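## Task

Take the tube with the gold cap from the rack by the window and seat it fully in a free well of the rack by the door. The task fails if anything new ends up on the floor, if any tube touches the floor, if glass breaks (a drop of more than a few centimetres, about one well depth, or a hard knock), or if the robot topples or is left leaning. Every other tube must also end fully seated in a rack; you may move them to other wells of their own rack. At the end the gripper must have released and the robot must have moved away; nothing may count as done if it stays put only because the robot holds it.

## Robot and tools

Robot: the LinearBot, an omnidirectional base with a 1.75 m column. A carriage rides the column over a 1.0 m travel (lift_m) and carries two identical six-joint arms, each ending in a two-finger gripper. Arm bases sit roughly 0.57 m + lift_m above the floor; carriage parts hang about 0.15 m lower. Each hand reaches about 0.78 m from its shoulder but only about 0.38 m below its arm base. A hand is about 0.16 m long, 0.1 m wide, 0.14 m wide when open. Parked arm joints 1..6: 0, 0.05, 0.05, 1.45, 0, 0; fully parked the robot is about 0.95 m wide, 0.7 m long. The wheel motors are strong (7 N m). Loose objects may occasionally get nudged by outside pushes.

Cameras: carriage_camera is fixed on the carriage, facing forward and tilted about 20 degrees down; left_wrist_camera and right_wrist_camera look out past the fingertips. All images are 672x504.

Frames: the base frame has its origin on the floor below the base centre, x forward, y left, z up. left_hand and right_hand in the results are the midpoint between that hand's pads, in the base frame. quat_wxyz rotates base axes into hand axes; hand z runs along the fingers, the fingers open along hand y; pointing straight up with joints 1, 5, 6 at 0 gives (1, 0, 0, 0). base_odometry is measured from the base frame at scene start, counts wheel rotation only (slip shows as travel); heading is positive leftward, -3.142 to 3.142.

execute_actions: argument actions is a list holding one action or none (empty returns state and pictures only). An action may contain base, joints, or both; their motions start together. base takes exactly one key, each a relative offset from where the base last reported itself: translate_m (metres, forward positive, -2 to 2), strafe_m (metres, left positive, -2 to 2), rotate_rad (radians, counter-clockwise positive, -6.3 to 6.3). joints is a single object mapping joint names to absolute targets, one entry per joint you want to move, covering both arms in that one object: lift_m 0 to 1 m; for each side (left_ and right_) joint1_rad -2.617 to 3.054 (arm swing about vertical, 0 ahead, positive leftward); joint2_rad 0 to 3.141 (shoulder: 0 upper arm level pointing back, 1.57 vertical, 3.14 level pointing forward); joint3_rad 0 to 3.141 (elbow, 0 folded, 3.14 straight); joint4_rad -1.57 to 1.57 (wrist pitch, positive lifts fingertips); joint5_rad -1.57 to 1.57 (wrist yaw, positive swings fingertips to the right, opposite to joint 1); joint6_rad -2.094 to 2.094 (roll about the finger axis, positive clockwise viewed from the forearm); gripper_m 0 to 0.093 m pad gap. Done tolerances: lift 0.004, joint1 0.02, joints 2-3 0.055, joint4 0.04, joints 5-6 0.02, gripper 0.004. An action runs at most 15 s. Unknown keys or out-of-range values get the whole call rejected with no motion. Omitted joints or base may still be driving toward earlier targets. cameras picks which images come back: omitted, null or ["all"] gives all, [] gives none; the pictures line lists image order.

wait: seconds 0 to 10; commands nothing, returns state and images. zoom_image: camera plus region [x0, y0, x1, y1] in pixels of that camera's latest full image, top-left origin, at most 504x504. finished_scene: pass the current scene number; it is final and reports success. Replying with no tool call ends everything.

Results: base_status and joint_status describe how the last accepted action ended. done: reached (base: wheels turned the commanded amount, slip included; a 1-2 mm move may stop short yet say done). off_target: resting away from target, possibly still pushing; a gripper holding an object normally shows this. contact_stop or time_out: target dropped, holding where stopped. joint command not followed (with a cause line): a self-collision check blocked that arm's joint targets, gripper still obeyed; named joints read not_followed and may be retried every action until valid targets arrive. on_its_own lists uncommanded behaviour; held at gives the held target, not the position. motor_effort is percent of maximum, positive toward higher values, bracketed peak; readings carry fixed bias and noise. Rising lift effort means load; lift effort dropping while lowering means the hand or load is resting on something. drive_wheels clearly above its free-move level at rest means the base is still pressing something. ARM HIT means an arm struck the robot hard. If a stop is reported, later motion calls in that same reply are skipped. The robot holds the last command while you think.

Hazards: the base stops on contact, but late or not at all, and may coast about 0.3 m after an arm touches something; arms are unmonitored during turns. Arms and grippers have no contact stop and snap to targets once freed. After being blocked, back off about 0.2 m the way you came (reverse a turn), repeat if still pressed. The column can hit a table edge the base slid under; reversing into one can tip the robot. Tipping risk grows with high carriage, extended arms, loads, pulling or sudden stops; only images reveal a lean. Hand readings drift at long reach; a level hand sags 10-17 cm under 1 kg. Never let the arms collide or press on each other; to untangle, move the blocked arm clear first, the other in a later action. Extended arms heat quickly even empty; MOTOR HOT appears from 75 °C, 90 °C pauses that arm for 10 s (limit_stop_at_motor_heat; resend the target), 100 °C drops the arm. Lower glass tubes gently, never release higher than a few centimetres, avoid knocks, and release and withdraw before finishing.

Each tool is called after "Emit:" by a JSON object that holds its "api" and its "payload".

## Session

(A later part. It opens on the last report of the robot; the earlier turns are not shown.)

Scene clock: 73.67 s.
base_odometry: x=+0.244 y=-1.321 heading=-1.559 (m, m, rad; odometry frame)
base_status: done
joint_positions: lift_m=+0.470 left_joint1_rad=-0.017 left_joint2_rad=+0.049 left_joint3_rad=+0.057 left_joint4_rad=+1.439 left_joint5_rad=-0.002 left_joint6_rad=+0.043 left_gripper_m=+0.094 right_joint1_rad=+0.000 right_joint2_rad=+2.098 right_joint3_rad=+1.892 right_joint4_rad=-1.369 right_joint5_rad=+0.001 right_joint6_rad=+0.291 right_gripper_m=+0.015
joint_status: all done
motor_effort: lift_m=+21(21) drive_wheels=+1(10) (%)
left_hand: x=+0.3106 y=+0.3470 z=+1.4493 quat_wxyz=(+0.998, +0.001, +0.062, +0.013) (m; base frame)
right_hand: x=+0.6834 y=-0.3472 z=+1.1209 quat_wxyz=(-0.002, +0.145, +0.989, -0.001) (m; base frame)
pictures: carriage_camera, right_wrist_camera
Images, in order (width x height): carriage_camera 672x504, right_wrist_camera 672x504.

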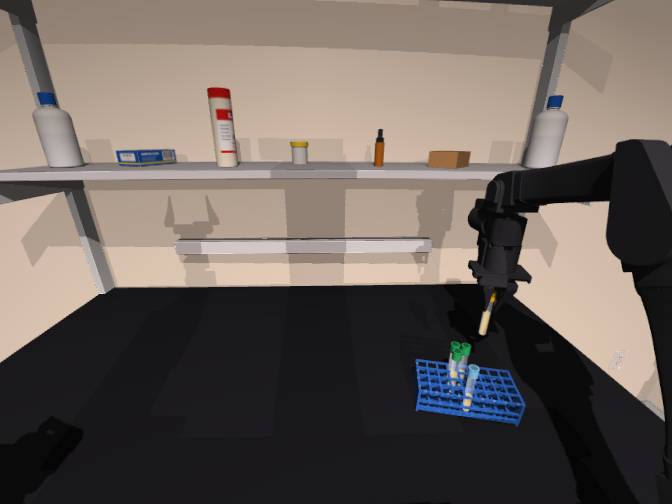

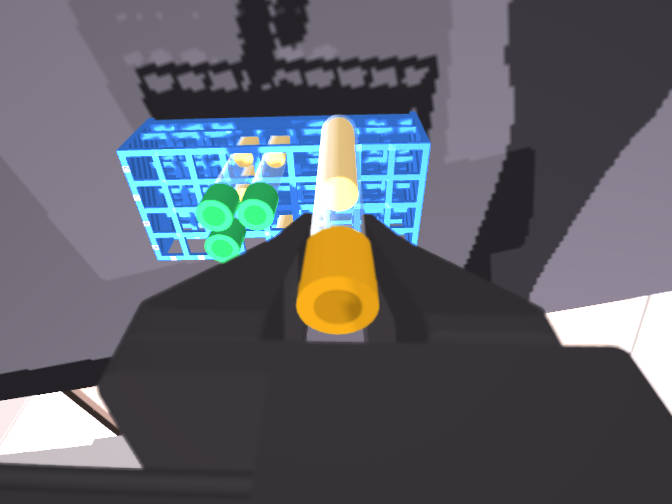

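Emit:
{"api": "execute_actions", "payload": {"actions": [{"base":{"translate_m":-0.048}}], "cameras": []}}

Emit:
{"api": "execute_actions", "payload": {"actions": [{"base":{"strafe_m":0.015},"joints":{"lift_m":0.445}}], "cameras": ["right_wrist_camera"]}}

Emit:
{"api": "zoom_image", "payload": {"camera": "right_wrist_camera", "region": [200,0,450,250]}}

Scene clock: 75.17 s.
base_odometry: x=+0.243 y=-1.273 heading=-1.559 (m, m, rad; odometry frame)
base_status: done
joint_positions: lift_m=+0.470 left_joint1_rad=-0.017 left_joint2_rad=+0.049 left_joint3_rad=+0.057 left_joint4_rad=+1.439 left_joint5_rad=-0.002 left_joint6_rad=+0.043 left_gripper_m=+0.094 right_joint1_rad=+0.000 right_joint2_rad=+2.098 right_joint3_rad=+1.892 right_joint4_rad=-1.368 right_joint5_rad=+0.001 right_joint6_rad=+0.291 right_gripper_m=+0.015
joint_status: not commanded
motor_effort: lift_m=+21(21) drive_wheels=-2(12) (%)
left_hand: x=+0.3107 y=+0.3470 z=+1.4493 quat_wxyz=(+0.998, +0.001, +0.062, +0.013) (m; base frame)
right_hand: x=+0.6837 y=-0.3472 z=+1.1209 quat_wxyz=(-0.002, +0.145, +0.989, -0.001) (m; base frame)
pictures: none
No camera images: the call's "cameras" was empty. Leave "cameras" out to get every camera's image.

Scene clock: 75.97 s.
base_odometry: x=+0.258 y=-1.272 heading=-1.559 (m, m, rad; odometry frame)
base_status: done
joint_positions: lift_m=+0.445 left_joint1_rad=-0.017 left_joint2_rad=+0.049 left_joint3_rad=+0.057 left_joint4_rad=+1.439 left_joint5_rad=-0.002 left_joint6_rad=+0.043 left_gripper_m=+0.094 right_joint1_rad=-0.002 right_joint2_rad=+2.098 right_joint3_rad=+1.892 right_joint4_rad=-1.367 right_joint5_rad=+0.001 right_joint6_rad=+0.291 right_gripper_m=+0.015
joint_status: all done
motor_effort: lift_m=+21(22) drive_wheels=+0(6) (%)
left_hand: x=+0.3107 y=+0.3469 z=+1.4243 quat_wxyz=(+0.998, +0.001, +0.062, +0.013) (m; base frame)
right_hand: x=+0.6838 y=-0.3480 z=+1.0959 quat_wxyz=(-0.002, +0.146, +0.989, -0.001) (m; base frame)
pictures: right_wrist_camera
Images, in order (width x height): right_wrist_camera 672x504.

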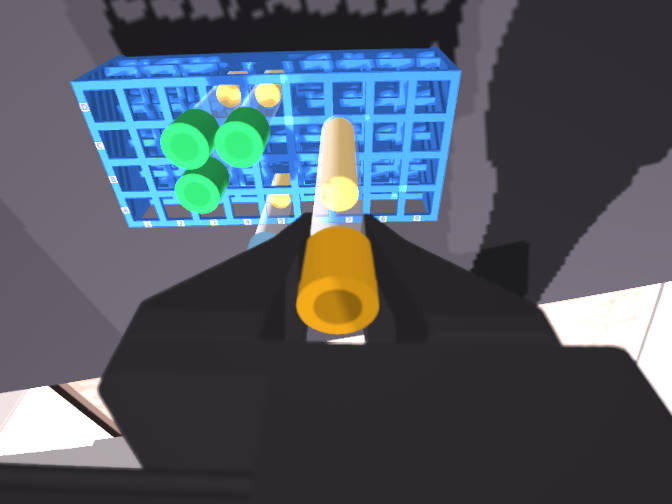

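Region (200, 0, 450, 250) of right_wrist_camera's 672x504 image, scaled by 2.016, with more detail than that image has.

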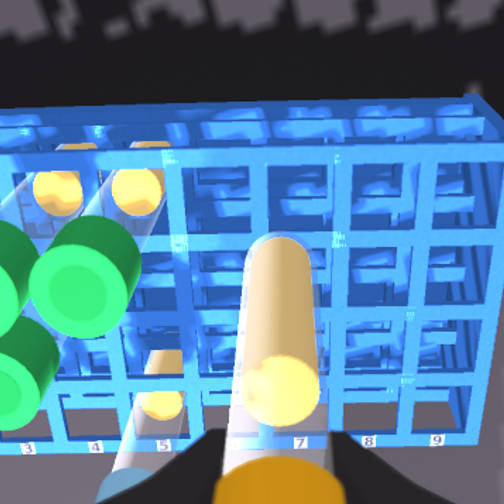

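Emit:
{"api": "execute_actions", "payload": {"actions": [{"base":{"strafe_m":-0.004},"joints":{"lift_m":0.41}}], "cameras": ["right_wrist_camera"]}}

Emit:
{"api": "zoom_image", "payload": {"camera": "right_wrist_camera", "region": [200,0,450,250]}}

Scene clock: 76.87 s.
base_odometry: x=+0.254 y=-1.272 heading=-1.559 (m, m, rad; odometry frame)
base_status: done
joint_positions: lift_m=+0.410 left_joint1_rad=-0.017 left_joint2_rad=+0.049 left_joint3_rad=+0.057 left_joint4_rad=+1.438 left_joint5_rad=-0.002 left_joint6_rad=+0.043 left_gripper_m=+0.094 right_joint1_rad=-0.001 right_joint2_rad=+2.100 right_joint3_rad=+1.892 right_joint4_rad=-1.367 right_joint5_rad=+0.001 right_joint6_rad=+0.291 right_gripper_m=+0.015
joint_status: all done
motor_effort: lift_m=+21(22) drive_wheels=+1(10) (%)
left_hand: x=+0.3108 y=+0.3469 z=+1.3893 quat_wxyz=(+0.998, +0.001, +0.062, +0.013) (m; base frame)
right_hand: x=+0.6838 y=-0.3475 z=+1.0602 quat_wxyz=(-0.002, +0.145, +0.989, -0.001) (m; base frame)
pictures: right_wrist_camera
Images, in order (width x height): right_wrist_camera 672x504.

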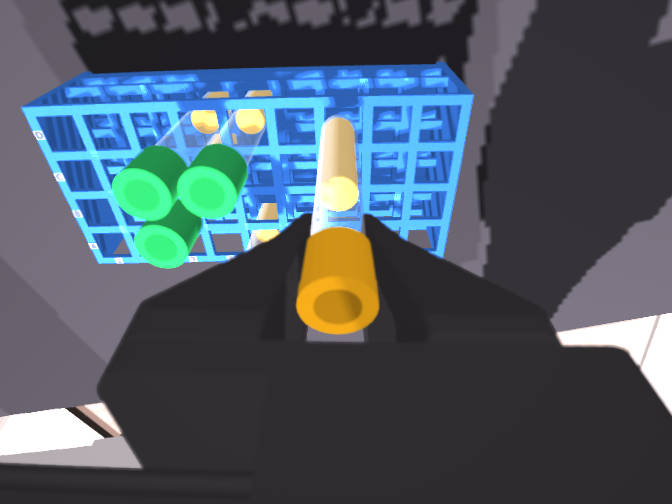

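Region (200, 0, 450, 250) of right_wrist_camera's 672x504 image, scaled by 2.016, with more detail than that image has.

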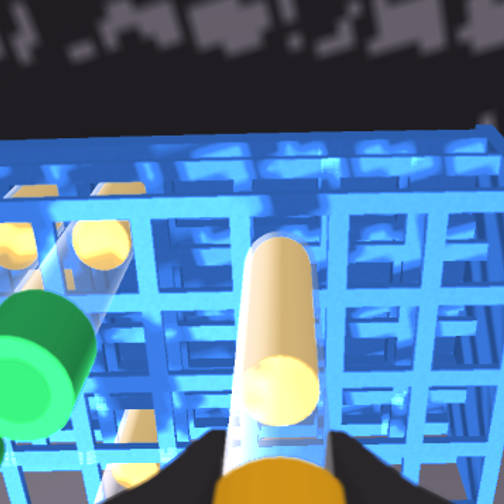

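Looks centred.

Emit:
{"api": "execute_actions", "payload": {"actions": [{"joints":{"lift_m":0.385}}], "cameras": ["right_wrist_camera","carriage_camera"]}}

Scene clock: 77.57 s.
base_odometry: x=+0.254 y=-1.272 heading=-1.559 (m, m, rad; odometry frame)
base_status: not commanded
joint_positions: lift_m=+0.385 left_joint1_rad=-0.017 left_joint2_rad=+0.049 left_joint3_rad=+0.057 left_joint4_rad=+1.438 left_joint5_rad=-0.002 left_joint6_rad=+0.043 left_gripper_m=+0.094 right_joint1_rad=-0.001 right_joint2_rad=+2.097 right_joint3_rad=+1.892 right_joint4_rad=-1.368 right_joint5_rad=+0.004 right_joint6_rad=+0.291 right_gripper_m=+0.015
joint_status: all done
motor_effort: lift_m=+21(22) drive_wheels=+1(1) (%)
left_hand: x=+0.3109 y=+0.3469 z=+1.3643 quat_wxyz=(+0.998, +0.001, +0.062, +0.013) (m; base frame)
right_hand: x=+0.6837 y=-0.3480 z=+1.0365 quat_wxyz=(-0.001, +0.145, +0.989, -0.002) (m; base frame)
pictures: carriage_camera, right_wrist_camera
Images, in order (width x height): carriage_camera 672x504, right_wrist_camera 672x504.

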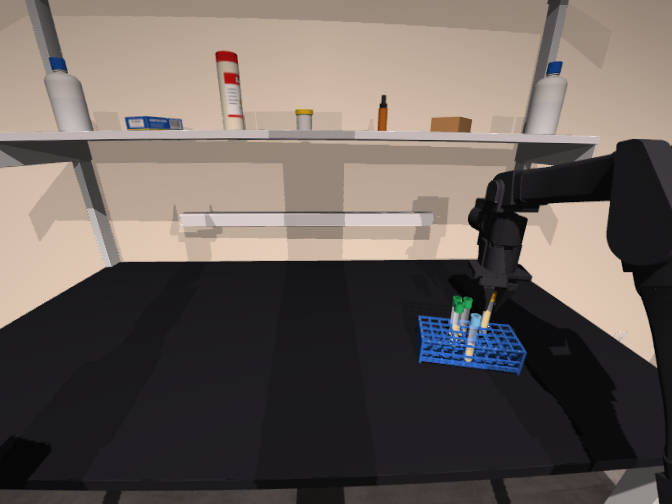

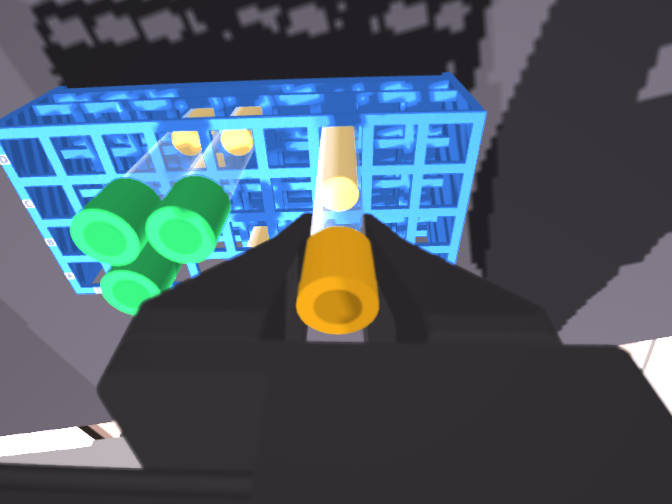

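In. Seat to z≈1.014.

Emit:
{"api": "execute_actions", "payload": {"actions": [{"joints":{"lift_m":0.362}}], "cameras": []}}

Emit:
{"api": "execute_actions", "payload": {"actions": [{"joints":{"right_gripper_m":0.034}}], "cameras": []}}

Emit:
{"api": "execute_actions", "payload": {"actions": [{"joints":{"lift_m":0.5}}], "cameras": ["right_wrist_camera","carriage_camera"]}}

Emit:
{"api": "zoom_image", "payload": {"camera": "carriage_camera", "region": [380,300,580,450]}}

Scene clock: 78.37 s.
base_odometry: x=+0.254 y=-1.272 heading=-1.559 (m, m, rad; odometry frame)
base_status: not commanded
joint_positions: lift_m=+0.362 left_joint1_rad=-0.017 left_joint2_rad=+0.049 left_joint3_rad=+0.057 left_joint4_rad=+1.438 left_joint5_rad=-0.002 left_joint6_rad=+0.043 left_gripper_m=+0.094 right_joint1_rad=-0.001 right_joint2_rad=+2.098 right_joint3_rad=+1.892 right_joint4_rad=-1.368 right_joint5_rad=+0.004 right_joint6_rad=+0.291 right_gripper_m=+0.015
joint_status: all done
motor_effort: lift_m=+21(22) drive_wheels=+1(1) (%)
left_hand: x=+0.3109 y=+0.3469 z=+1.3413 quat_wxyz=(+0.998, +0.001, +0.062, +0.013) (m; base frame)
right_hand: x=+0.6837 y=-0.3481 z=+1.0131 quat_wxyz=(-0.001, +0.145, +0.989, -0.002) (m; base frame)
pictures: none
No camera images: the call's "cameras" was empty. Leave "cameras" out to get every camera's image.

Scene clock: 78.87 s.
base_odometry: x=+0.254 y=-1.272 heading=-1.559 (m, m, rad; odometry frame)
base_status: not commanded
joint_positions: lift_m=+0.362 left_joint1_rad=-0.017 left_joint2_rad=+0.049 left_joint3_rad=+0.057 left_joint4_rad=+1.438 left_joint5_rad=-0.002 left_joint6_rad=+0.043 left_gripper_m=+0.094 right_joint1_rad=-0.001 right_joint2_rad=+2.098 right_joint3_rad=+1.892 right_joint4_rad=-1.368 right_joint5_rad=+0.004 right_joint6_rad=+0.291 right_gripper_m=+0.034
joint_status: all done
motor_effort: lift_m=+21(21) drive_wheels=+0(1) (%)
left_hand: x=+0.3109 y=+0.3469 z=+1.3413 quat_wxyz=(+0.998, +0.001, +0.062, +0.013) (m; base frame)
right_hand: x=+0.6837 y=-0.3480 z=+1.0131 quat_wxyz=(-0.001, +0.145, +0.989, -0.002) (m; base frame)
pictures: none
No camera images: the call's "cameras" was empty. Leave "cameras" out to get every camera's image.

Scene clock: 79.97 s.
base_odometry: x=+0.254 y=-1.272 heading=-1.559 (m, m, rad; odometry frame)
base_status: not commanded
joint_positions: lift_m=+0.500 left_joint1_rad=-0.017 left_joint2_rad=+0.049 left_joint3_rad=+0.057 left_joint4_rad=+1.438 left_joint5_rad=-0.002 left_joint6_rad=+0.043 left_gripper_m=+0.094 right_joint1_rad=-0.001 right_joint2_rad=+2.092 right_joint3_rad=+1.892 right_joint4_rad=-1.368 right_joint5_rad=+0.004 right_joint6_rad=+0.291 right_gripper_m=+0.034
joint_status: all done
motor_effort: lift_m=+23(28) drive_wheels=+0(0) (%)
left_hand: x=+0.3109 y=+0.3469 z=+1.4791 quat_wxyz=(+0.998, +0.001, +0.062, +0.013) (m; base frame)
right_hand: x=+0.6838 y=-0.3480 z=+1.1532 quat_wxyz=(+0.002, +0.145, +0.989, -0.002) (m; base frame)
pictures: carriage_camera, right_wrist_camera
Images, in order (width x height): carriage_camera 672x504, right_wrist_camera 672x504.

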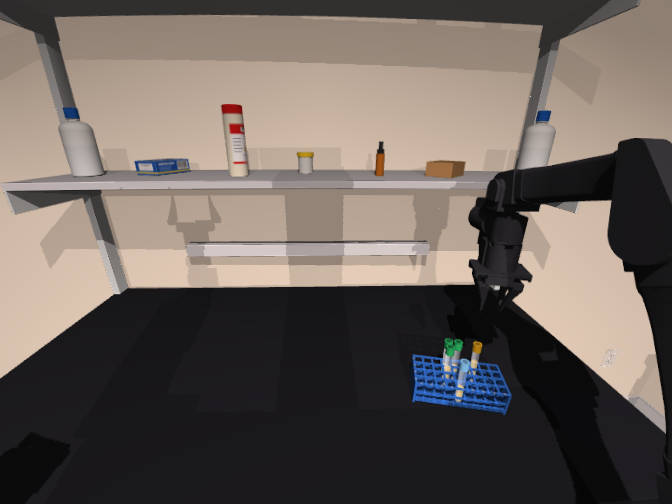

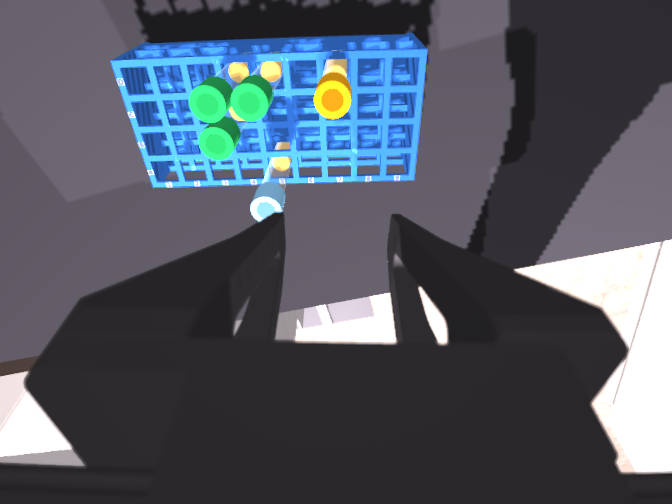

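Region (380, 300, 580, 450) of carriage_camera's 672x504 image, scaled by 2.520, with more detail than that image has; it fills the top 378 rows of this view, and the rest is white.

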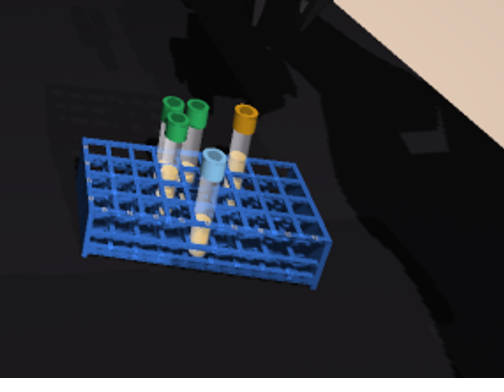

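Emit:
{"api": "finished_scene", "payload": {"scene": 1}}

The scene is finished: the task was done.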